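# Disassemble two sieve stacks into the tote on the bench

## Task

On the work bench are two test sieve stacks, each made of a pan, a sieve and a cover. Separate both stacks and place all six pieces entirely within the tote. At the end, no sieve or cover may have any portion of its skirt (its lower rim) sitting inside another piece. The tote must finish resting on the work bench with none of it overhanging the edge. Any number of robots may be used. Finish by opening the grippers and moving the robots away. A robot that has fallen or is left leaning means failure, and a result that holds only because a robot is still supporting it does not count.

## Robot and tools

Robots: two identical Hello Robot Stretch 3 units, r1 and r2. Each has a two-wheel differential base (0.33 m long, 0.34 m wide, passive omni wheel at the rear), a lift on a vertical mast, and a telescoping arm that reaches out to the robot's RIGHT side. The base cannot slide sideways, so moving the gripper forward or back means driving. Turns in place pivot about the point midway between the drive wheels, 0.05 m behind the front edge. With the arm retracted and wrist folded, a turn sweeps a circle of radius 0.28 m; an unfolded level wrist reaches beyond it.

Frames: base frame has its origin on the floor between the drive wheels, x forward, y left, z up. hand_pose is reported in this frame, at the point where closed fingertips meet; with wrist joints at zero its x axis is up, y points back along the arm toward the mast, z toward the robot's rear. The odometry frame is the base frame at scene start. Each robot reports in its own frames only; relative positions between robots must be judged from images, lidar_m, wrist_depth_mm and head_depth_mm.

execute_actions: argument actions is a list holding one action (or empty, which just returns state and images). The action is an object keyed "r1" and/or "r2"; each robot entry may contain base, joints and contact_limits. base holds exactly one command: {"translate_m": d}, a relative drive of d metres from the base's current position (positive forward, -1 to 1), or {"rotate_rad": d}, a relative in-place turn (positive = counter-clockwise/left, -3.2 to 3.2). joints is an object of absolute targets by name: lift_m 0 to 1.1 (arm height); arm_m 0 to 0.52 (extension); wrist_yaw_rad -1.345 to 4.42 (0 along the arm, positive toward the front, 3.0 folded over base); wrist_pitch_rad -1.57 to 0.451 (0 level, negative tips fingers down); wrist_roll_rad -2.911 to 2.911 (0 fingers side by side); gripper_m -0.089 to 0.179 (bigger = wider; actual fingertip gap is 0.007 less when nearly shut, 0.025 less when wide, zero below 0.007); head_pan_rad -3.953 to 1.73 (0 forward, positive left, -1.57 along the arm); head_tilt_rad -1.53 to 0.419 (negative down). contact_limits may set arm_m to a motor_effort percent (1 to 100) at which the arm motion halts with contact_stop; it caps arm holding force until the next action. Optional cameras lists names from r1_head_camera, r1_nav_camera, r1_wrist_camera, r2_head_camera, r2_nav_camera, r2_wrist_camera, or all; [] gives none. All motions in an action start at once. Unknown keys or out-of-range values reject the whole call. Omitted joints or robots may keep pushing toward old targets. An action lasts at most 15 s. If a result reports a stop, later motion calls in that same reply are skipped.

wait: seconds 0 to 10; commands nothing, returns state and images. zoom_image: camera name plus region [x0, y0, x1, y1] in pixels (max 504x504) of that camera's latest full image. finished_scene: scene number (1 or 2); irreversible, reports success, then gives the next scene's task. If resuming from a summary, first send an empty execute_actions to learn the scene.

Result lines: base_status and joint_status tell how each motion ended: done (base done means wheels turned the commanded amount, even with slipping), off_target (stopped short, may still push), contact_stop, time_out, torque_fault (old target dropped; arm or lift that contact-stopped goes slack until recommanded, and a slack lift may sink under load or keep pressing). on_its_own covers uncommanded joints; its "held at" is the held target, not the position. motor_effort is percent of max, positive toward higher values, bracket = peak; readings carry fixed and random error. Efforts at rest outside their rest range suggest pushing or a load. Positive wheel effort pushes forward. lidar_m: 12 distances in 30-degree sectors starting straight ahead and going counter-clockwise (4th left, 7th behind, 10th right), in a plane 0.17 m up, range 0.15-12 m; misses clear things, tabletops and thin legs; own parts may hide sectors 5, 6, 9, 10. wrist_depth_mm (45-1000) and head_depth_mm (280-4000, sideways image) are 7x7 median depth grids; "-" means no reading. base_odometry counts wheel turns; heading -3.142 to 3.142, left positive; turned_by_wheels and turned_by_imu give turn since last result; base_tilt in degrees (forward and right positive) has up to ~4 degrees fixed bias.

Gripping: command gripper_m below the object's width to grasp (lower squeezes harder; the stall guard may weaken grip); release by commanding at least 0.02 above the touching value. Neither reading nor done confirms a hold; check images.

Safety: the arm and lift stop on firm contact, but base, wrist and head do not and will keep shoving. Robot-to-robot pressing fails the run; once bases touch, any further drive presses hard, and no line reports contact. Identical drive commands can differ by up to 2.5 cm per metre between robots, dangerous when sharing a load. Only fold (yaw 3.0) or unfold the wrist with lift between 0.32 and 0.95, pitch -0.4, roll near 0; folded, lift may go to 0.25. For yaw below -0.4 keep pitch at -0.5 or lower. Pushing against something rigid with the gripper above ~0.45 m can tip the robot; so can driving while holding something fixed, or snagging furniture, especially reversing. If tilted, reverse in small steps, free the gripper, and lower lift to about 0.2. Wrist servos overloaded for seconds switch off for 10 s. Base speed is 0.30 m/s and 1.9 rad/s only with lift below 0.30, arm below 0.03, yaw above 2.54; otherwise 0.10 m/s and 0.63 rad/s. Avoid drops, slams and hard pushes; loose objects may occasionally be nudged. The scene keeps running while you reason; robots hold their last command.

Each tool is called after "Call:" by a JSON object that holds its "api" and its "payload", one argument or row to a line.

## Session

Call:
{"api": "execute_actions", "payload": {
  "actions": []
}}

Scene clock: 0.00 s.
r1.base_odometry: x=+0.000 y=+0.000 heading=+0.000 (m, m, rad; r1's odometry frame)
r1.turned_by_wheels: +0.000 (rad since the last result)
r1.turned_by_imu: +0.000 (rad since the last result)
r1.base_tilt: forward=-0.5 right=+0.5 (deg)
r1.lidar_m: 1.33 2.78 3.14 3.94 3.72 1.13 2.07 5.66 1.74 1.14 1.05 1.07
r1.head_depth_mm: 1149 1163 1169 1174 1179 1189 1189 / 1295 1309 1306 1314 1323 1334 1337 / 1469 1479 1507 1500 1514 1519 1540 / 1643 1723 1724 1737 1759 1771 1781 / 1816 2034 2065 2069 2067 2131 2063 / 1795 2381 2534 2555 2591 2609 2157 / 1779 2657 3049 3008 3033 3022 2218
r1.base_status: not commanded
r1.joint_positions: lift_m=+0.408 arm_m=-0.001 wrist_yaw_rad=+2.847 wrist_pitch_rad=-0.321 wrist_roll_rad=-0.012 gripper_m=+0.037 head_pan_rad=+0.006 head_tilt_rad=-0.004
r1.joint_status: not commanded
r1.motor_effort: left_wheel=+0 right_wheel=+0 lift_m=+25 arm_m=+0 wrist_yaw_rad=+0 wrist_pitch_rad=+4 wrist_roll_rad=+0 gripper_m=-1 head_pan_rad=+1 head_tilt_rad=+2 (%)
r1.hand_pose: x=+0.0471 y=+0.0816 z=+0.4435 quat_wxyz=(+0.214, +0.703, +0.011, +0.678) (m; r1's base frame)
r1.wrist_depth_mm: - - - - - - - / - - - - - - - / - - - - - - - / - - - - - - 994 / 885 - 895 848 874 817 808 / 727 - 729 717 675 683 677 / 622 615 602 613 609 591 574
r2.base_odometry: x=+0.000 y=+0.000 heading=+0.000 (m, m, rad; r2's odometry frame)
r2.turned_by_wheels: +0.000 (rad since the last result)
r2.turned_by_imu: +0.000 (rad since the last result)
r2.base_tilt: forward=+1.6 right=-0.2 (deg)
r2.lidar_m: 1.74 0.99 0.85 0.84 0.97 1.66 3.08 3.54 3.86 1.30 1.37 2.31
r2.head_depth_mm: 1944 2837 - - - 3996 2597 / 1927 2846 - - - - 2583 / 1938 2827 - - - 3742 2575 / 1915 2706 3036 3033 2948 2942 2553 / 1907 2267 2243 2231 2215 2184 2178 / 1763 1775 1780 1766 1739 1729 1721 / 1488 1475 1463 1456 1447 1437 1438
r2.base_status: not commanded
r2.joint_positions: lift_m=+0.307 arm_m=-0.001 wrist_yaw_rad=+2.936 wrist_pitch_rad=-0.361 wrist_roll_rad=-0.019 gripper_m=+0.037 head_pan_rad=+0.013 head_tilt_rad=-0.019
r2.joint_status: not commanded
r2.motor_effort: left_wheel=+0 right_wheel=+0 lift_m=+20 arm_m=-1 wrist_yaw_rad=+0 wrist_pitch_rad=+6 wrist_roll_rad=-1 gripper_m=+0 head_pan_rad=+0 head_tilt_rad=+2 (%)
r2.hand_pose: x=+0.0260 y=+0.0822 z=+0.3330 quat_wxyz=(+0.198, +0.698, +0.057, +0.686) (m; r2's base frame)
r2.wrist_depth_mm: - 776 803 804 793 783 774 / - 833 855 844 838 843 840 / 943 894 911 899 892 871 876 / 905 - 941 924 926 928 913 / 722 - 748 733 733 730 738 / 591 - - 600 623 599 606 / 506 499 496 509 490 509 518
pictures: r1_head_camera (sideways: a quarter turn clockwise sets it upright), r1_nav_camera (sideways: a quarter turn counterclockwise sets it upright), r1_wrist_camera, r2_head_camera (sideways: a quarter turn clockwise sets it upright), r2_nav_camera (sideways: a quarter turn counterclockwise sets it upright), r2_wrist_camera
Images, in order (width x height): r1_head_camera 896x504, r1_nav_camera 672x504, r1_wrist_camera 644x364, r2_head_camera 896x504, r2_nav_camera 672x504, r2_wrist_camera 644x364.

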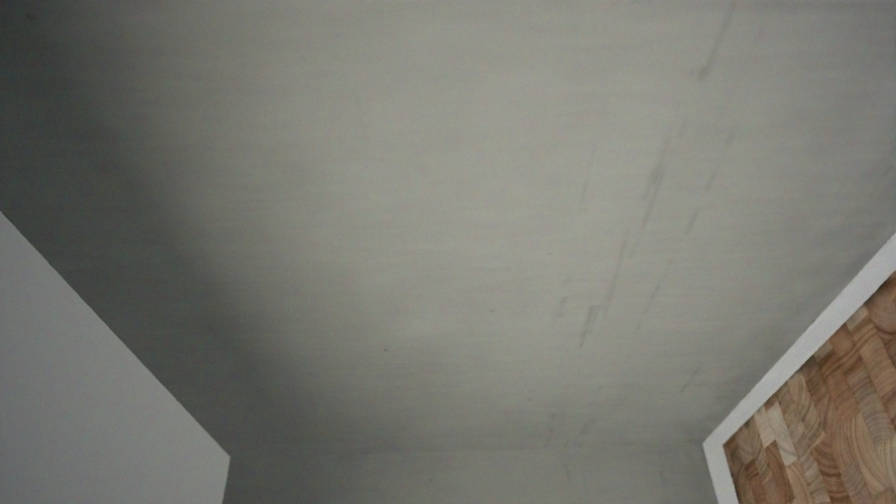

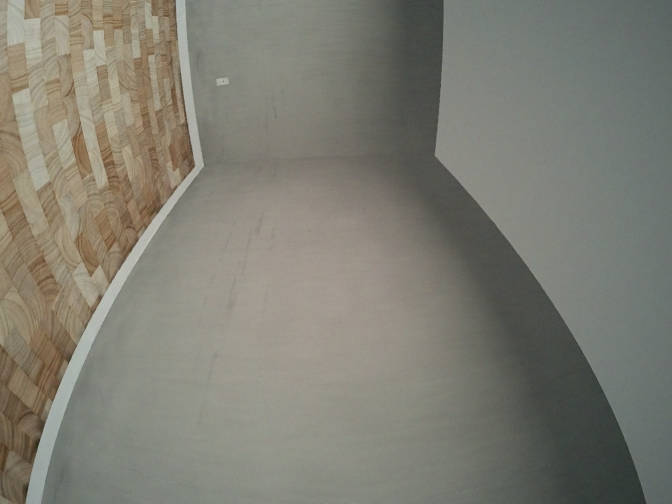

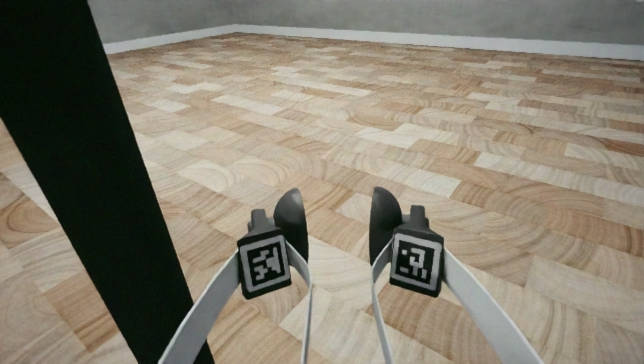

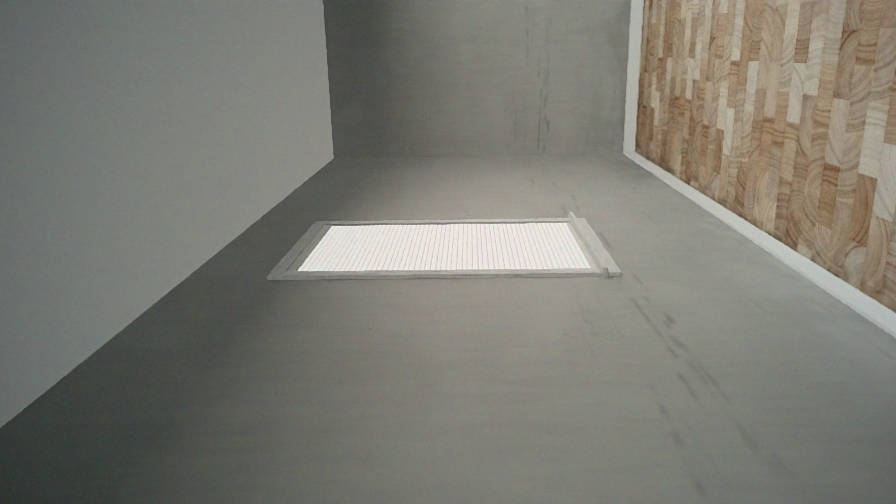

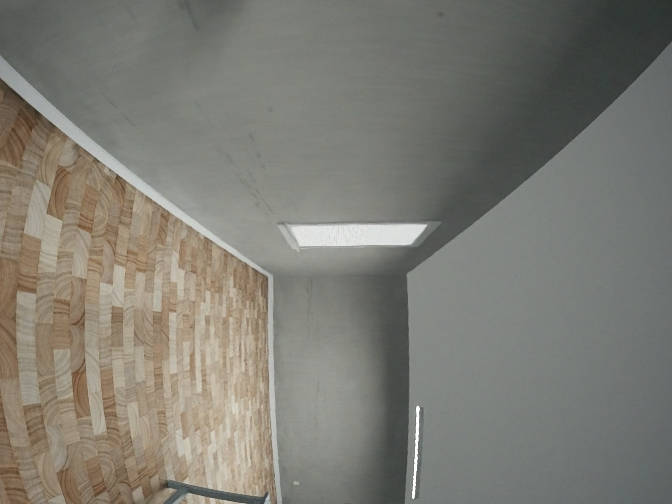

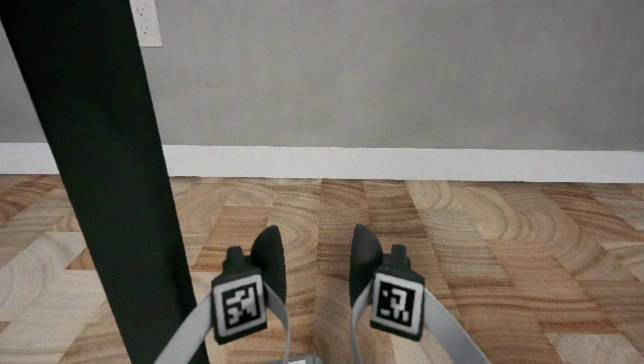

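Call:
{"api": "execute_actions", "payload": {
  "actions": [
    {"r1":{"joints":{"head_pan_rad":-3.3,"head_tilt_rad":-0.4}},"r2":{"joints":{"head_pan_rad":-1.3,"head_tilt_rad":-0.4}}}
  ],
  "cameras": ["r1_head_camera","r1_nav_camera","r2_head_camera","r2_nav_camera"]
}}

Scene clock: 7.17 s.
r1.base_odometry: x=+0.000 y=+0.000 heading=+0.000 (m, m, rad; r1's odometry frame)
r1.turned_by_wheels: +0.000 (rad since the last result)
r1.turned_by_imu: +0.001 (rad since the last result)
r1.base_tilt: forward=-0.4 right=+0.5 (deg)
r1.lidar_m: 1.33 2.78 3.16 3.92 3.73 1.13 2.07 5.67 1.73 1.14 1.05 1.06
r1.head_depth_mm: 3464 3632 3940 1493 2172 1700 1362 / 3719 3990 - 1406 1980 1592 1365 / - - - 1531 2302 1710 1370 / - - - 1683 2347 1742 1384 / - - - 1870 2347 1749 1382 / - - - 3073 2332 1745 1387 / - - - 3204 2337 1764 1397
r1.base_status: not commanded
r1.joint_positions: lift_m=+0.408 arm_m=-0.001 wrist_yaw_rad=+2.847 wrist_pitch_rad=-0.321 wrist_roll_rad=-0.012 gripper_m=+0.037 head_pan_rad=-3.293 head_tilt_rad=-0.395
r1.joint_status: all done
r1.motor_effort: left_wheel=+0(0) right_wheel=-1(1) lift_m=+26(25) arm_m=+0(0) wrist_yaw_rad=+0(1) wrist_pitch_rad=+4(4) wrist_roll_rad=+0(0) gripper_m=+0(0) head_pan_rad=-3(36) head_tilt_rad=-1(26) (%)
r1.hand_pose: x=+0.0471 y=+0.0816 z=+0.4435 quat_wxyz=(+0.214, +0.703, +0.011, +0.678) (m; r1's base frame)
r1.wrist_depth_mm: - - - - - - - / - - - - - - - / - - - - - - - / - - - - - - 983 / 920 - 863 829 864 811 815 / 734 - 708 699 667 694 672 / 631 606 602 604 600 590 571
r2.base_odometry: x=+0.000 y=+0.000 heading=+0.000 (m, m, rad; r2's odometry frame)
r2.turned_by_wheels: +0.000 (rad since the last result)
r2.turned_by_imu: +0.001 (rad since the last result)
r2.base_tilt: forward=+1.6 right=-0.2 (deg)
r2.lidar_m: 1.74 0.99 0.85 0.84 0.97 1.65 3.08 3.55 3.87 1.30 1.37 2.31
r2.head_depth_mm: 3514 3745 3899 3595 2554 1910 1536 / 3690 3942 - 1897 2446 1918 1528 / 3881 - - 1626 2259 1668 1540 / - - - 1642 2624 1805 1543 / - - - 1790 2608 1874 1545 / - - - 1806 2633 1898 1550 / - - - 2186 2667 1948 1555
r2.base_status: not commanded
r2.joint_positions: lift_m=+0.307 arm_m=-0.001 wrist_yaw_rad=+2.936 wrist_pitch_rad=-0.361 wrist_roll_rad=-0.019 gripper_m=+0.037 head_pan_rad=-1.293 head_tilt_rad=-0.395
r2.joint_status: all done
r2.motor_effort: left_wheel=-1(0) right_wheel=+0(0) lift_m=+20(20) arm_m=+0(0) wrist_yaw_rad=-1(0) wrist_pitch_rad=+6(5) wrist_roll_rad=+0(0) gripper_m=+0(0) head_pan_rad=-3(29) head_tilt_rad=-2(18) (%)
r2.hand_pose: x=+0.0260 y=+0.0822 z=+0.3330 quat_wxyz=(+0.198, +0.698, +0.057, +0.686) (m; r2's base frame)
r2.wrist_depth_mm: - 785 801 786 783 783 780 / - 845 825 836 839 832 841 / 911 901 896 915 886 910 880 / 921 - 930 924 936 926 890 / 718 - 737 730 733 741 727 / 599 - - 603 614 601 606 / 507 505 498 505 500 515 509
pictures: r1_head_camera (sideways: a quarter turn clockwise sets it upright), r1_nav_camera (sideways: a quarter turn counterclockwise sets it upright), r2_head_camera (sideways: a quarter turn clockwise sets it upright), r2_nav_camera (sideways: a quarter turn counterclockwise sets it upright)
Images, in order (width x height): r1_head_camera 896x504, r1_nav_camera 672x504, r2_head_camera 896x504, r2_nav_camera 672x504.

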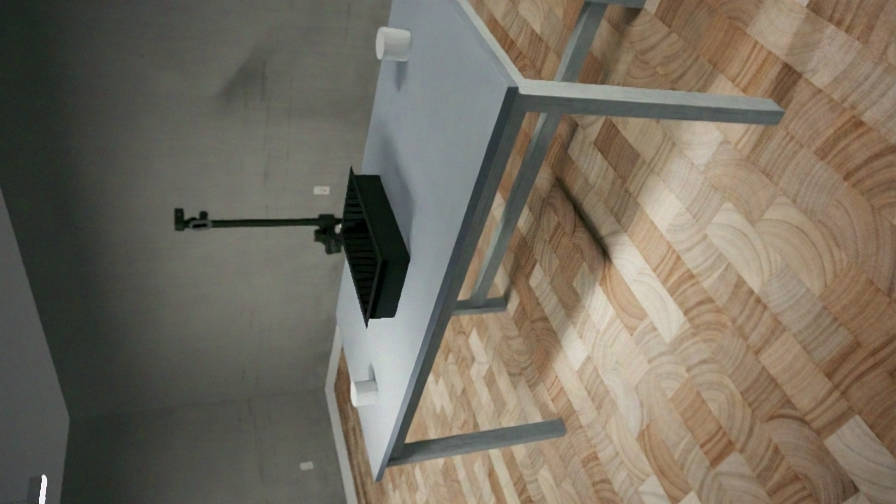

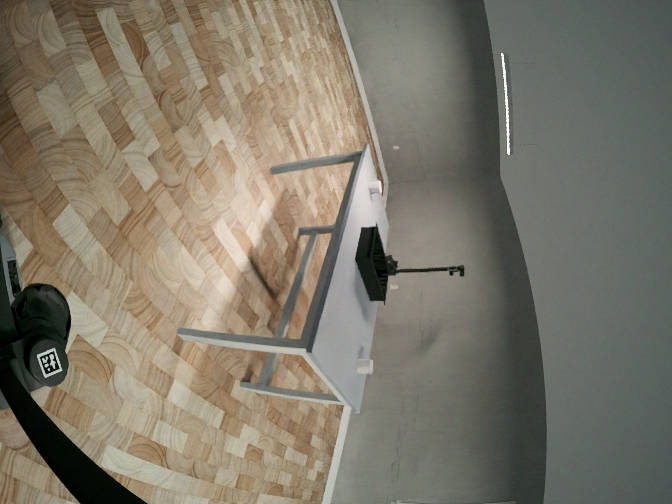

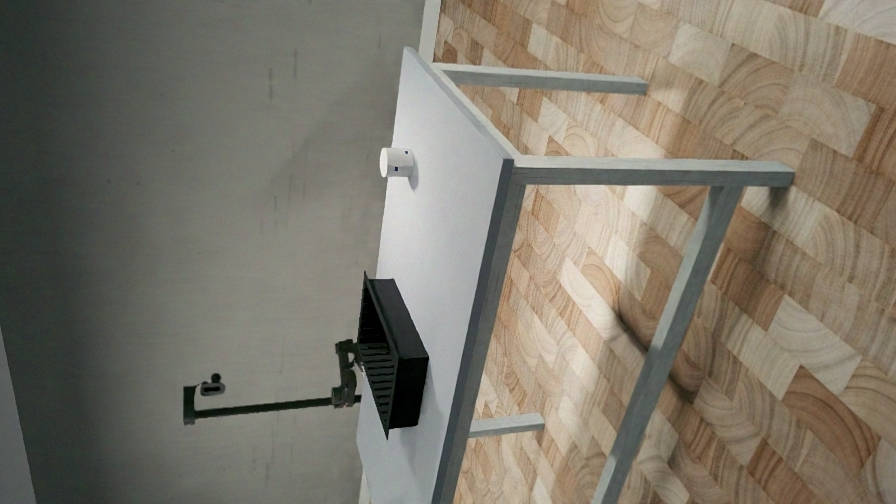

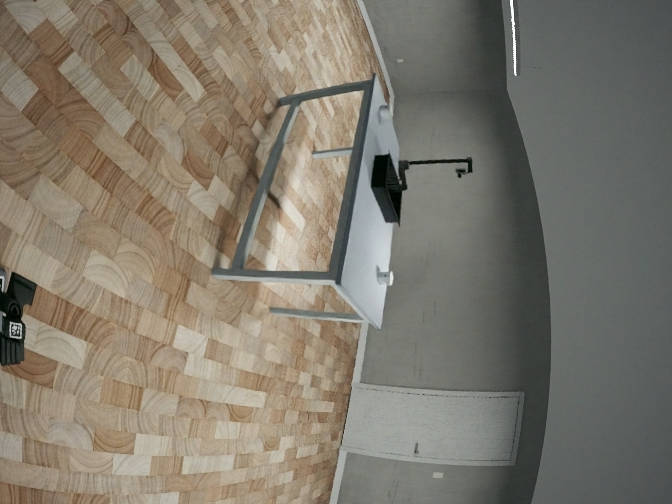

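Call:
{"api": "zoom_image", "payload": {
  "camera": "r2_head_camera",
  "region": [350,120,450,200]
}}

Call:
{"api": "zoom_image", "payload": {
  "camera": "r1_head_camera",
  "region": [350,10,450,90]
}}

Region (350, 120, 450, 200) of r2_head_camera's 896x504 image, scaled by 5.040, with more detail than that image has; it fills the top 403 rows of this view, and the rest is white.

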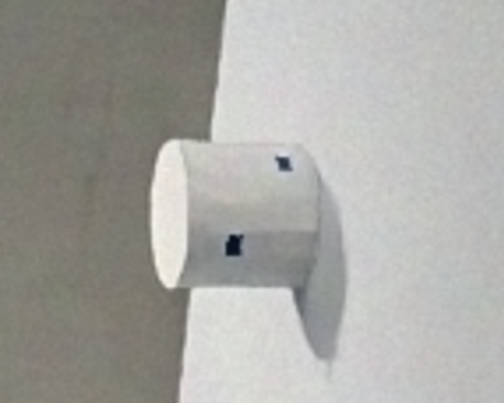

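Region (350, 10, 450, 90) of r1_head_camera's 896x504 image, scaled by 5.040, with more detail than that image has; it fills the top 403 rows of this view, and the rest is white.

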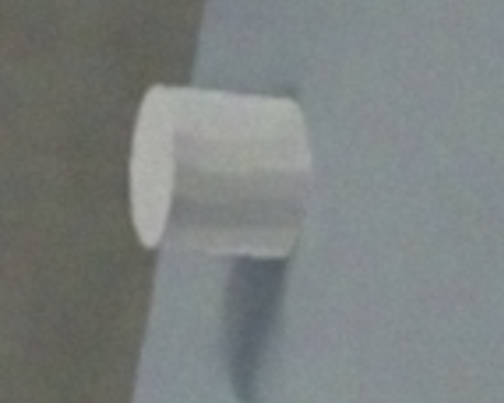

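Call:
{"api": "execute_actions", "payload": {
  "actions": [
    {"r1":{"base":{"rotate_rad":-2.78},"joints":{"lift_m":0.28,"head_pan_rad":-0.8,"head_tilt_rad":-0.6}},"r2":{"base":{"rotate_rad":-0.65},"joints":{"lift_m":0.28,"head_pan_rad":-0.8,"head_tilt_rad":-0.6}}}
  ],
  "cameras": ["r1_nav_camera","r2_nav_camera"]
}}

Call:
{"api": "execute_actions", "payload": {
  "actions": [
    {"r1":{"base":{"translate_m":1.0}},"r2":{"base":{"translate_m":1.0}}}
  ],
  "cameras": ["r1_nav_camera","r2_nav_camera"]
}}

Scene clock: 68.17 s.
r1.base_odometry: x=+0.000 y=+0.000 heading=-2.780 (m, m, rad; r1's odometry frame)
r1.turned_by_wheels: -2.780 (rad since the last result)
r1.turned_by_imu: -2.723 (rad since the last result)
r1.base_tilt: forward=-0.4 right=+0.7 (deg)
r1.lidar_m: 2.21 2.03 1.20 1.05 1.05 1.23 2.22 3.11 3.65 3.71 1.13 1.92
r1.head_depth_mm: 3120 3445 3314 2288 1775 1426 1200 / 3324 3648 2981 2205 1771 1431 1198 / 3510 3833 1485 2232 1792 1442 1208 / 3660 - 1400 2087 1678 1450 1218 / 3985 - 1417 2386 1781 1463 1222 / - - 1539 2436 1830 1456 1222 / - - 1625 2411 1841 1460 1227
r1.base_status: done
r1.joint_positions: lift_m=+0.280 arm_m=-0.001 wrist_yaw_rad=+2.847 wrist_pitch_rad=-0.321 wrist_roll_rad=-0.012 gripper_m=+0.037 head_pan_rad=-0.807 head_tilt_rad=-0.593
r1.joint_status: all done
r1.motor_effort: left_wheel=+3(16) right_wheel=-3(7) lift_m=+22(22) arm_m=+0(0) wrist_yaw_rad=+0(0) wrist_pitch_rad=+4(4) wrist_roll_rad=+0(0) gripper_m=+0(0) head_pan_rad=+3(39) head_tilt_rad=-3(19) (%)
r1.hand_pose: x=+0.0471 y=+0.0816 z=+0.3152 quat_wxyz=(+0.214, +0.703, +0.011, +0.678) (m; r1's base frame)
r1.wrist_depth_mm: - 931 - - - - - / - 983 - - - - - / - - - - - - - / 856 884 833 829 823 768 785 / 697 - 672 659 676 641 615 / 559 - 547 542 512 534 524 / 483 480 - 461 456 448 443
r2.base_odometry: x=+0.000 y=+0.000 heading=-0.650 (m, m, rad; r2's odometry frame)
r2.turned_by_wheels: -0.650 (rad since the last result)
r2.turned_by_imu: -0.641 (rad since the last result)
r2.base_tilt: forward=+1.6 right=-0.3 (deg)
r2.lidar_m: 1.96 2.22 1.07 0.85 0.85 0.92 1.39 3.08 3.34 3.91 1.90 1.30
r2.head_depth_mm: 3401 3641 3653 2512 1917 1561 1305 / 3482 3779 3673 2519 1947 1559 1316 / 3621 3927 3091 2435 1934 1568 1325 / 3716 - 1612 2343 1821 1578 1319 / 3920 - 1538 2580 1836 1583 1327 / - - 1651 2579 1902 1583 1326 / - - 1668 2600 1917 1602 1338
r2.base_status: done
r2.joint_positions: lift_m=+0.280 arm_m=-0.001 wrist_yaw_rad=+2.936 wrist_pitch_rad=-0.362 wrist_roll_rad=-0.019 gripper_m=+0.037 head_pan_rad=-0.807 head_tilt_rad=-0.593
r2.joint_status: all done
r2.motor_effort: left_wheel=+2(8) right_wheel=-2(8) lift_m=+17(20) arm_m=-1(1) wrist_yaw_rad=+1(0) wrist_pitch_rad=+6(6) wrist_roll_rad=+0(0) gripper_m=+0(1) head_pan_rad=+2(23) head_tilt_rad=-3(13) (%)
r2.hand_pose: x=+0.0260 y=+0.0821 z=+0.3057 quat_wxyz=(+0.198, +0.698, +0.057, +0.686) (m; r2's base frame)
r2.wrist_depth_mm: - 740 834 961 - - - / - 789 878 - - - - / 684 831 921 - - - - / 717 - 874 880 869 872 886 / 679 - 695 690 689 699 696 / 556 - - 560 582 575 569 / 483 468 - 495 467 484 483
pictures: r1_nav_camera (sideways: a quarter turn counterclockwise sets it upright), r2_nav_camera (sideways: a quarter turn counterclockwise sets it upright)
Images, in order (width x height): r1_nav_camera 672x504, r2_nav_camera 672x504.

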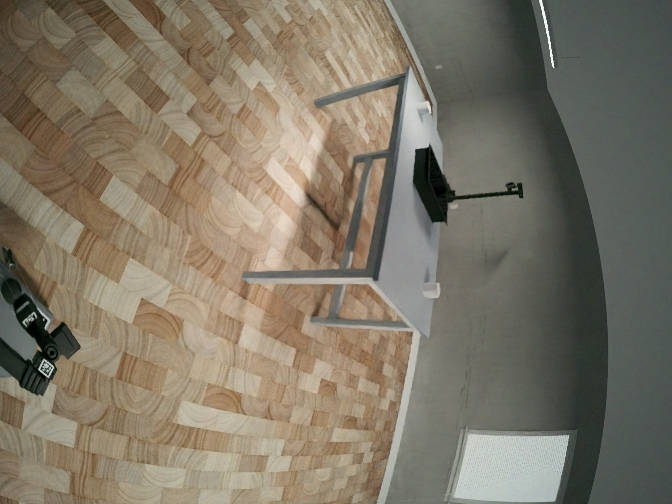

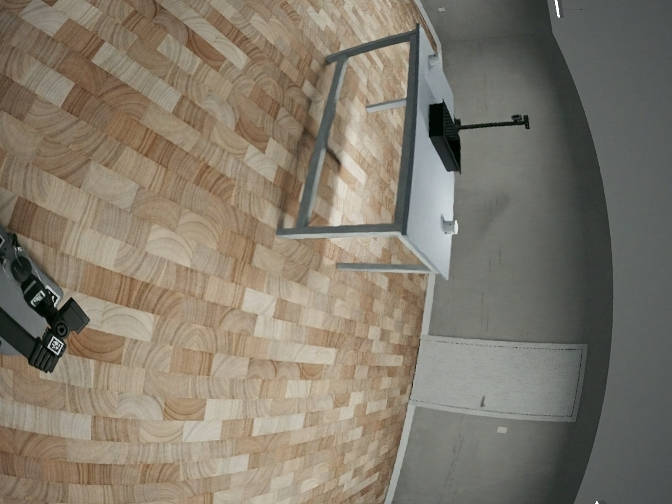

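Scene clock: 73.33 s.
r1.base_odometry: x=-0.935 y=-0.354 heading=-2.780 (m, m, rad; r1's odometry frame)
r1.turned_by_wheels: +0.000 (rad since the last result)
r1.turned_by_imu: +0.005 (rad since the last result)
r1.base_tilt: forward=-0.5 right=+0.5 (deg)
r1.lidar_m: 4.70 2.41 1.46 1.28 1.28 1.51 2.73 4.07 0.86 0.85 1.41 1.26
r1.head_depth_mm: 2862 3146 1269 937 1662 1433 1194 / 3074 3399 1281 945 1774 1428 1201 / 3218 3591 1378 995 1776 1439 1210 / 3419 3859 1388 1056 1783 1443 1217 / 3684 - 1406 1128 1799 1448 1220 / 3928 - 1421 2185 1748 1457 1221 / - - 3549 1431 1753 1463 1231
r1.base_status: done
r1.joint_positions: lift_m=+0.280 arm_m=-0.001 wrist_yaw_rad=+2.847 wrist_pitch_rad=-0.321 wrist_roll_rad=-0.012 gripper_m=+0.037 head_pan_rad=-0.807 head_tilt_rad=-0.593
r1.joint_status: not commanded
r1.motor_effort: left_wheel=+3(13) right_wheel=-3(8) lift_m=+22(22) arm_m=+0(0) wrist_yaw_rad=+0(1) wrist_pitch_rad=+4(4) wrist_roll_rad=+0(0) gripper_m=-1(0) head_pan_rad=+3(3) head_tilt_rad=-3(3) (%)
r1.hand_pose: x=+0.0471 y=+0.0816 z=+0.3152 quat_wxyz=(+0.214, +0.703, +0.011, +0.678) (m; r1's base frame)
r1.wrist_depth_mm: - - - - - - - / - - - - - - - / - - - - - - - / 853 884 833 811 811 779 778 / 699 - 673 652 668 627 622 / 556 - 554 537 517 533 516 / 483 474 - 462 457 456 450
r2.base_odometry: x=+0.796 y=-0.605 heading=-0.650 (m, m, rad; r2's odometry frame)
r2.turned_by_wheels: +0.000 (rad since the last result)
r2.turned_by_imu: +0.002 (rad since the last result)
r2.base_tilt: forward=+1.7 right=-0.2 (deg)
r2.lidar_m: 1.31 3.18 1.55 1.24 1.23 1.33 2.02 4.00 4.35 0.82 0.81 0.88
r2.head_depth_mm: 3034 3289 1485 1030 1758 1560 1255 / 3136 3433 1375 1035 1816 1561 1260 / 3212 3517 1406 1043 1875 1562 1323 / 3381 3692 1384 1049 1942 1571 1325 / 3465 3813 1526 1103 1967 1510 1325 / 3587 - 1552 1163 1965 1497 1334 / 3825 - 1561 1182 1989 1525 1333
r2.base_status: done
r2.joint_positions: lift_m=+0.280 arm_m=-0.001 wrist_yaw_rad=+2.936 wrist_pitch_rad=-0.362 wrist_roll_rad=-0.019 gripper_m=+0.037 head_pan_rad=-0.807 head_tilt_rad=-0.593
r2.joint_status: not commanded
r2.motor_effort: left_wheel=+2(8) right_wheel=-3(6) lift_m=+17(18) arm_m=+0(0) wrist_yaw_rad=+0(0) wrist_pitch_rad=+6(6) wrist_roll_rad=+0(0) gripper_m=-1(0) head_pan_rad=+2(2) head_tilt_rad=-2(2) (%)
r2.hand_pose: x=+0.0260 y=+0.0821 z=+0.3056 quat_wxyz=(+0.198, +0.698, +0.057, +0.686) (m; r2's base frame)
r2.wrist_depth_mm: - - - - - - - / - - - - - - - / 966 - - - - - - / 849 - 865 888 872 879 886 / 666 - 701 682 692 706 686 / 561 - - 565 596 563 565 / 471 470 - 498 471 482 484
pictures: r1_nav_camera (sideways: a quarter turn counterclockwise sets it upright), r2_nav_camera (sideways: a quarter turn counterclockwise sets it upright)
Images, in order (width x height): r1_nav_camera 672x504, r2_nav_camera 672x504.

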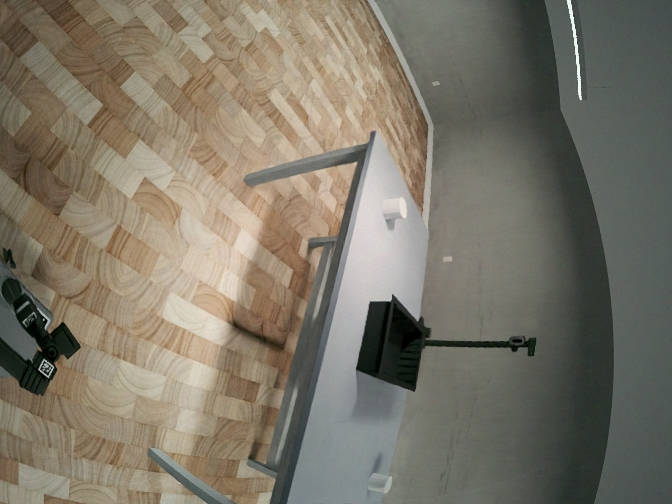

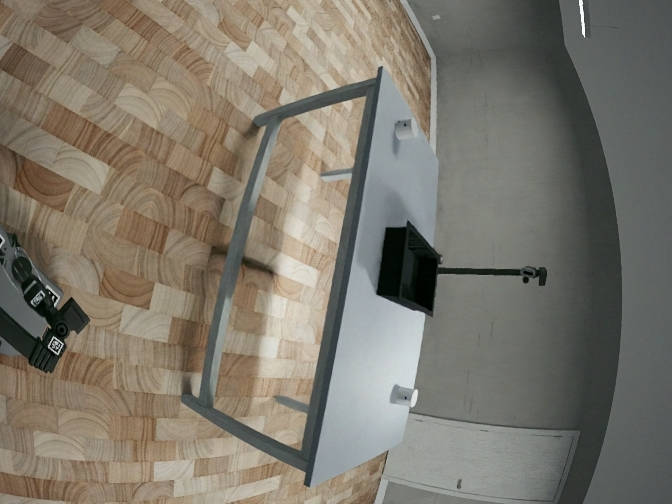

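Call:
{"api": "execute_actions", "payload": {
  "actions": [
    {"r1":{"base":{"translate_m":0.7}},"r2":{"base":{"translate_m":0.8}}}
  ],
  "cameras": []
}}

Call:
{"api": "execute_actions", "payload": {
  "actions": [
    {"r1":{"base":{"rotate_rad":0.25},"joints":{"lift_m":0.9,"wrist_pitch_rad":-0.4,"head_pan_rad":-1.57,"head_tilt_rad":-0.7}},"r2":{"base":{"rotate_rad":0.39},"joints":{"lift_m":0.9,"wrist_pitch_rad":-0.4,"head_pan_rad":-1.57,"head_tilt_rad":-0.7}}}
  ],
  "cameras": []
}}

Call:
{"api": "execute_actions", "payload": {
  "actions": [
    {"r1":{"joints":{"wrist_yaw_rad":0,"gripper_m":0.15}},"r2":{"joints":{"wrist_yaw_rad":0,"gripper_m":0.15}}}
  ]
}}

Scene clock: 89.53 s.
r1.base_odometry: x=-1.590 y=-0.602 heading=-2.780 (m, m, rad; r1's odometry frame)
r1.turned_by_wheels: +0.000 (rad since the last result)
r1.turned_by_imu: +0.004 (rad since the last result)
r1.base_tilt: forward=-0.5 right=+0.5 (deg)
r1.lidar_m: 4.03 2.75 1.62 1.44 1.45 1.70 3.08 1.21 1.42 1.24 0.68 3.93
r1.head_depth_mm: 2763 3043 3203 832 745 1429 1201 / 2918 3256 3347 944 795 1440 1201 / 3111 3455 3427 954 927 1407 1208 / 3297 3687 3417 2380 1641 1366 1211 / 3499 3932 3446 2375 1813 1454 1216 / 3760 - 3498 2381 1802 1463 1218 / - - 3598 2402 1826 1463 1226
r1.base_status: done
r1.joint_positions: lift_m=+0.280 arm_m=-0.001 wrist_yaw_rad=+2.847 wrist_pitch_rad=-0.321 wrist_roll_rad=-0.012 gripper_m=+0.037 head_pan_rad=-0.807 head_tilt_rad=-0.593
r1.joint_status: not commanded
r1.motor_effort: left_wheel=+3(12) right_wheel=-3(5) lift_m=+22(22) arm_m=+0(0) wrist_yaw_rad=+0(0) wrist_pitch_rad=+4(4) wrist_roll_rad=+0(0) gripper_m=+0(0) head_pan_rad=+3(3) head_tilt_rad=-3(4) (%)
r1.hand_pose: x=+0.0471 y=+0.0816 z=+0.3152 quat_wxyz=(+0.214, +0.703, +0.011, +0.678) (m; r1's base frame)
r1.wrist_depth_mm: - - - - - - - / - - - - - - - / - - - - - - - / 876 896 816 831 822 787 772 / 683 - 672 653 674 646 620 / 563 - 551 537 517 527 526 / 475 476 - 463 463 454 455
r2.base_odometry: x=+1.433 y=-1.089 heading=-0.650 (m, m, rad; r2's odometry frame)
r2.turned_by_wheels: +0.000 (rad since the last result)
r2.turned_by_imu: +0.002 (rad since the last result)
r2.base_tilt: forward=+1.8 right=-0.2 (deg)
r2.lidar_m: 4.01 3.96 1.93 1.55 1.53 1.66 2.53 4.70 0.64 0.51 0.51 0.55
r2.head_depth_mm: 2761 2998 3235 1027 789 642 1310 / 2852 3085 3335 1033 767 678 1313 / 2974 3194 3464 1040 764 699 1316 / 3095 3373 3556 1098 801 1454 1325 / 3220 3499 3734 2590 803 830 1012 / 3338 3666 3822 2583 1955 1583 1335 / 3498 3793 3847 2610 1981 1603 1341
r2.base_status: done
r2.joint_positions: lift_m=+0.280 arm_m=-0.001 wrist_yaw_rad=+2.936 wrist_pitch_rad=-0.362 wrist_roll_rad=-0.019 gripper_m=+0.037 head_pan_rad=-0.807 head_tilt_rad=-0.593
r2.joint_status: not commanded
r2.motor_effort: left_wheel=+2(9) right_wheel=-3(6) lift_m=+17(17) arm_m=+0(0) wrist_yaw_rad=+0(0) wrist_pitch_rad=+6(6) wrist_roll_rad=+0(0) gripper_m=+0(0) head_pan_rad=+2(2) head_tilt_rad=-2(2) (%)
r2.hand_pose: x=+0.0260 y=+0.0821 z=+0.3056 quat_wxyz=(+0.198, +0.698, +0.057, +0.686) (m; r2's base frame)
r2.wrist_depth_mm: - - - - - - - / - - - - - - - / - - - - - - - / 882 - 879 864 883 869 878 / 681 - 712 676 681 693 696 / 558 - - 570 581 566 575 / 471 476 - 491 465 486 487
pictures: none
No camera images: the call's "cameras" was empty. Leave "cameras" out to get every camera's image.

Scene clock: 96.00 s.
r1.base_odometry: x=-1.590 y=-0.602 heading=-2.530 (m, m, rad; r1's odometry frame)
r1.turned_by_wheels: +0.250 (rad since the last result)
r1.turned_by_imu: +0.247 (rad since the last result)
r1.base_tilt: forward=-0.5 right=+0.5 (deg)
r1.lidar_m: 4.00 1.99 1.49 1.44 1.50 2.08 4.75 1.22 1.29 1.25 0.68 4.18
r1.head_depth_mm: 2848 3122 1084 816 1659 - 1115 / 2844 3211 1055 819 1587 - 1132 / 2872 3194 1105 831 1589 - - / 2867 3288 1116 833 1616 - 1139 / 2890 3245 1125 822 1590 - 1140 / 2867 3223 1137 846 1608 1286 1171 / 2870 3265 2842 854 917 1348 1191
r1.base_status: done
r1.joint_positions: lift_m=+0.900 arm_m=-0.001 wrist_yaw_rad=+2.847 wrist_pitch_rad=-0.412 wrist_roll_rad=-0.012 gripper_m=+0.037 head_pan_rad=-1.563 head_tilt_rad=-0.692
r1.joint_status: all done
r1.motor_effort: left_wheel=-3(10) right_wheel=+2(8) lift_m=+29(29) arm_m=+0(0) wrist_yaw_rad=+1(0) wrist_pitch_rad=+4(5) wrist_roll_rad=+0(0) gripper_m=+0(0) head_pan_rad=-3(38) head_tilt_rad=-4(15) (%)
r1.hand_pose: x=+0.0441 y=+0.0715 z=+0.9138 quat_wxyz=(+0.245, +0.702, +0.043, +0.668) (m; r1's base frame)
r1.wrist_depth_mm: - - - - - - - / - - - - - - - / - - - - - - - / - - - - - - - / - - - - - - - / - - - - - - - / - - - - - - -
r2.base_odometry: x=+1.433 y=-1.089 heading=-0.260 (m, m, rad; r2's odometry frame)
r2.turned_by_wheels: +0.390 (rad since the last result)
r2.turned_by_imu: +0.388 (rad since the last result)
r2.base_tilt: forward=+1.6 right=-0.3 (deg)
r2.lidar_m: 3.95 2.18 1.59 1.53 1.58 2.16 4.71 0.72 0.53 0.51 0.52 4.12
r2.head_depth_mm: 2871 3140 1071 850 704 - - / 2890 3170 1178 885 710 1456 - / 2866 3162 1190 890 713 1474 - / 2872 3165 1198 895 717 1494 - / 2856 3187 1211 901 719 1477 - / 2872 3221 1218 876 722 1439 1255 / 2868 3177 2999 914 726 867 1076
r2.base_status: done
r2.joint_positions: lift_m=+0.900 arm_m=-0.001 wrist_yaw_rad=+2.936 wrist_pitch_rad=-0.416 wrist_roll_rad=-0.019 gripper_m=+0.037 head_pan_rad=-1.563 head_tilt_rad=-0.692
r2.joint_status: all done
r2.motor_effort: left_wheel=-3(9) right_wheel=+3(9) lift_m=+23(25) arm_m=+0(0) wrist_yaw_rad=+0(0) wrist_pitch_rad=+5(6) wrist_roll_rad=+0(0) gripper_m=-1(0) head_pan_rad=-3(28) head_tilt_rad=-2(8) (%)
r2.hand_pose: x=+0.0247 y=+0.0758 z=+0.9130 quat_wxyz=(+0.216, +0.696, +0.076, +0.680) (m; r2's base frame)
r2.wrist_depth_mm: - - - - - - - / - - - - - - - / - - - - - - - / - - - - - - - / - - - - - - - / - - - - - - - / - - - - - - -
pictures: none
No camera images: the call's "cameras" was empty. Leave "cameras" out to get every camera's image.

Scene clock: 98.50 s.
r1.base_odometry: x=-1.590 y=-0.602 heading=-2.530 (m, m, rad; r1's odometry frame)
r1.turned_by_wheels: +0.000 (rad since the last result)
r1.turned_by_imu: +0.001 (rad since the last result)
r1.base_tilt: forward=-0.5 right=+0.6 (deg)
r1.lidar_m: 4.02 1.99 1.49 1.44 1.51 2.08 4.76 1.22 1.29 1.24 0.68 4.18
r1.head_depth_mm: 2849 3114 1079 818 1659 - - / 2867 3168 1052 826 1517 - - / 2847 3182 1106 831 - - - / 2865 3165 1119 833 1555 1327 1162 / 2901 3238 1128 823 1551 1374 1170 / 2870 3208 1137 846 1608 1290 1174 / 2850 3248 2829 851 919 1348 1179
r1.base_status: not commanded
r1.joint_positions: lift_m=+0.900 arm_m=-0.001 wrist_yaw_rad=+0.002 wrist_pitch_rad=-0.412 wrist_roll_rad=-0.012 gripper_m=+0.150 head_pan_rad=-1.563 head_tilt_rad=-0.692
r1.joint_status: all done
r1.motor_effort: left_wheel=-3(3) right_wheel=+2(2) lift_m=+29(29) arm_m=+0(1) wrist_yaw_rad=-2(4) wrist_pitch_rad=+4(4) wrist_roll_rad=+0(0) gripper_m=+1(97) head_pan_rad=-4(3) head_tilt_rad=-4(4) (%)
r1.hand_pose: x=-0.0211 y=-0.3690 z=+0.9138 quat_wxyz=(+0.697, +0.147, -0.688, -0.144) (m; r1's base frame)
r1.wrist_depth_mm: - - - - - 860 - / - - 816 790 760 567 531 / - 610 529 584 562 537 525 / - 466 467 457 447 437 439 / - 494 - - - - - / - - - - - - - / - - - - - - -
r2.base_odometry: x=+1.433 y=-1.089 heading=-0.260 (m, m, rad; r2's odometry frame)
r2.turned_by_wheels: +0.000 (rad since the last result)
r2.turned_by_imu: +0.001 (rad since the last result)
r2.base_tilt: forward=+1.7 right=-0.3 (deg)
r2.lidar_m: 3.95 2.19 1.59 1.52 1.58 2.16 4.72 0.72 0.53 0.51 0.52 4.12
r2.head_depth_mm: 2863 3144 1069 853 708 - - / 2833 3151 1177 886 728 1493 - / 2832 3167 1185 890 744 - - / 2830 3173 1192 895 737 1466 1219 / 2875 3196 1204 901 740 1426 1257 / 2875 3180 1215 875 723 1441 1255 / 2871 3187 3046 911 726 865 1077
r2.base_status: not commanded
r2.joint_positions: lift_m=+0.900 arm_m=-0.001 wrist_yaw_rad=+0.002 wrist_pitch_rad=-0.416 wrist_roll_rad=-0.019 gripper_m=+0.150 head_pan_rad=-1.563 head_tilt_rad=-0.692
r2.joint_status: all done
r2.motor_effort: left_wheel=-2(2) right_wheel=+3(3) lift_m=+24(24) arm_m=+0(1) wrist_yaw_rad=-2(4) wrist_pitch_rad=+5(5) wrist_roll_rad=+0(0) gripper_m=+0(97) head_pan_rad=-3(3) head_tilt_rad=-3(3) (%)
r2.hand_pose: x=-0.0211 y=-0.3689 z=+0.9130 quat_wxyz=(+0.699, +0.148, -0.685, -0.144) (m; r2's base frame)
r2.wrist_depth_mm: - - - - - - - / - - - - - 772 - / - 679 686 694 663 643 561 / - 476 498 526 521 476 474 / 415 417 419 414 417 437 427 / 346 348 347 351 351 - 354 / 326 - - - - - -
pictures: r1_head_camera (sideways: a quarter turn clockwise sets it upright), r1_nav_camera (sideways: a quarter turn counterclockwise sets it upright), r1_wrist_camera, r2_head_camera (sideways: a quarter turn clockwise sets it upright), r2_nav_camera (sideways: a quarter turn counterclockwise sets it upright), r2_wrist_camera
Images, in order (width x height): r1_head_camera 896x504, r1_nav_camera 672x504, r1_wrist_camera 644x364, r2_head_camera 896x504, r2_nav_camera 672x504, r2_wrist_camera 644x364.

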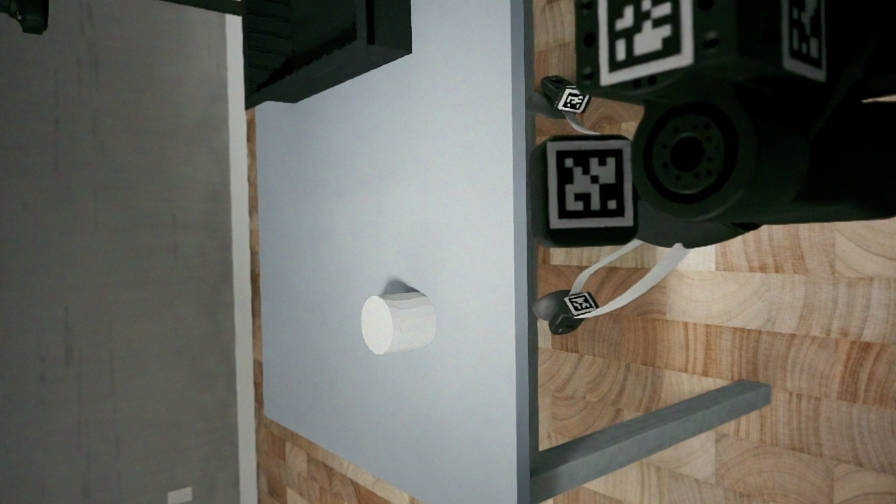

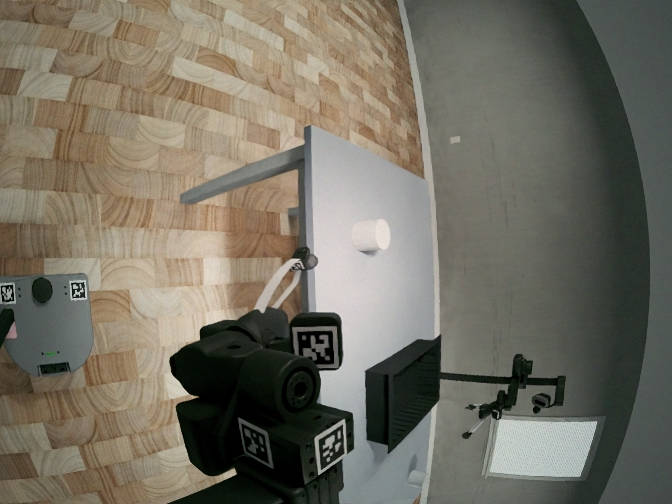

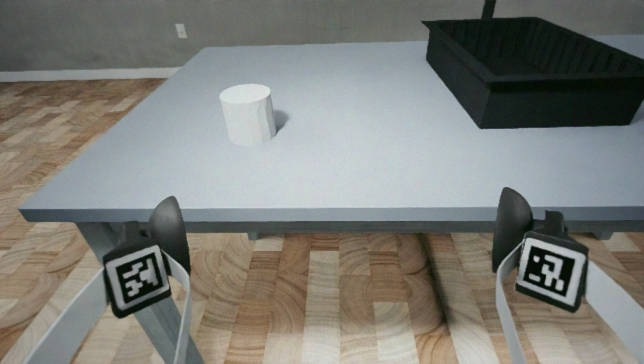

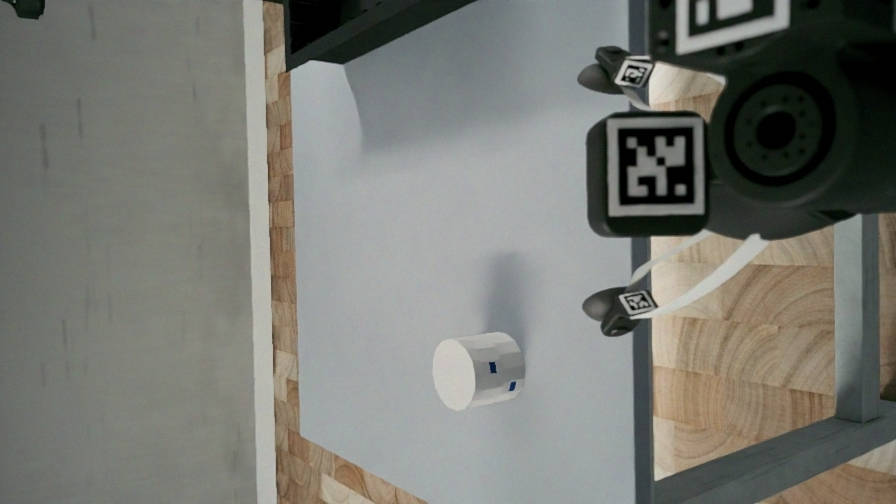

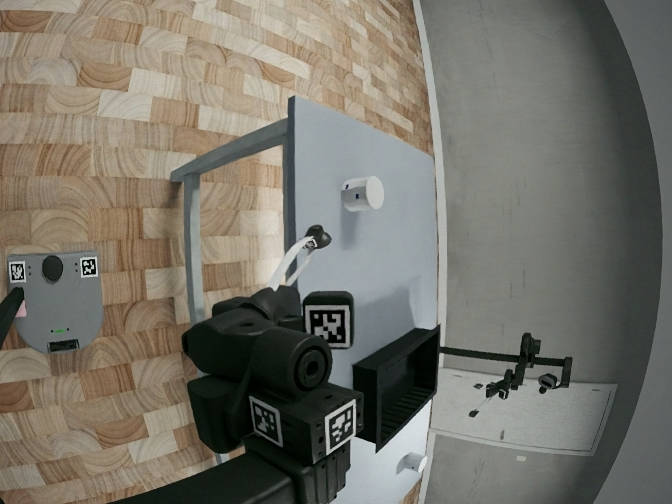

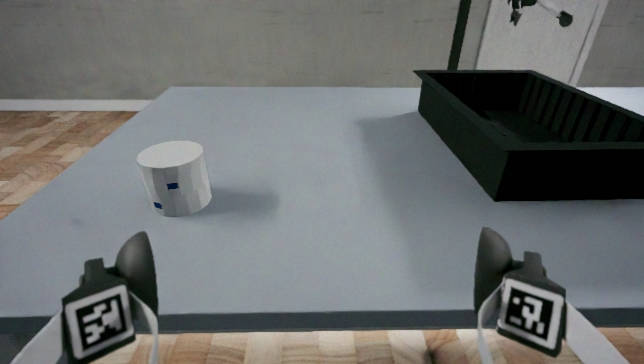

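Call:
{"api": "zoom_image", "payload": {
  "camera": "r2_head_camera",
  "region": [410,310,550,430]
}}

Call:
{"api": "zoom_image", "payload": {
  "camera": "r2_wrist_camera",
  "region": [120,130,240,230]
}}

Region (410, 310, 550, 430) of r2_head_camera's 896x504 image, scaled by 3.600, with more detail than that image has; it fills the top 432 rows of this view, and the rest is white.

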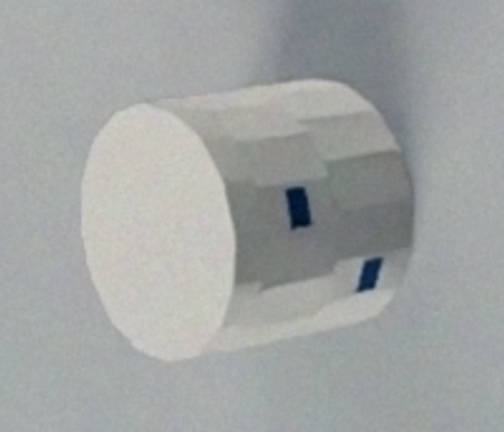

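Region (120, 130, 240, 230) of r2_wrist_camera's 644x364 image, scaled by 4.200.

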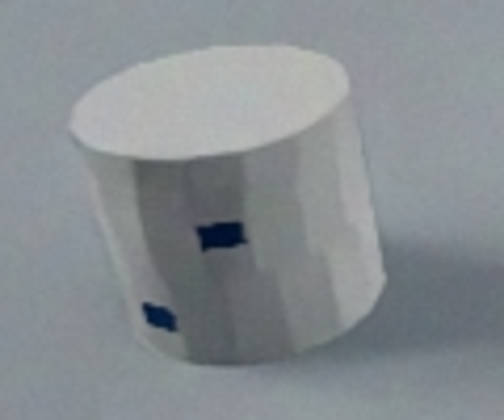

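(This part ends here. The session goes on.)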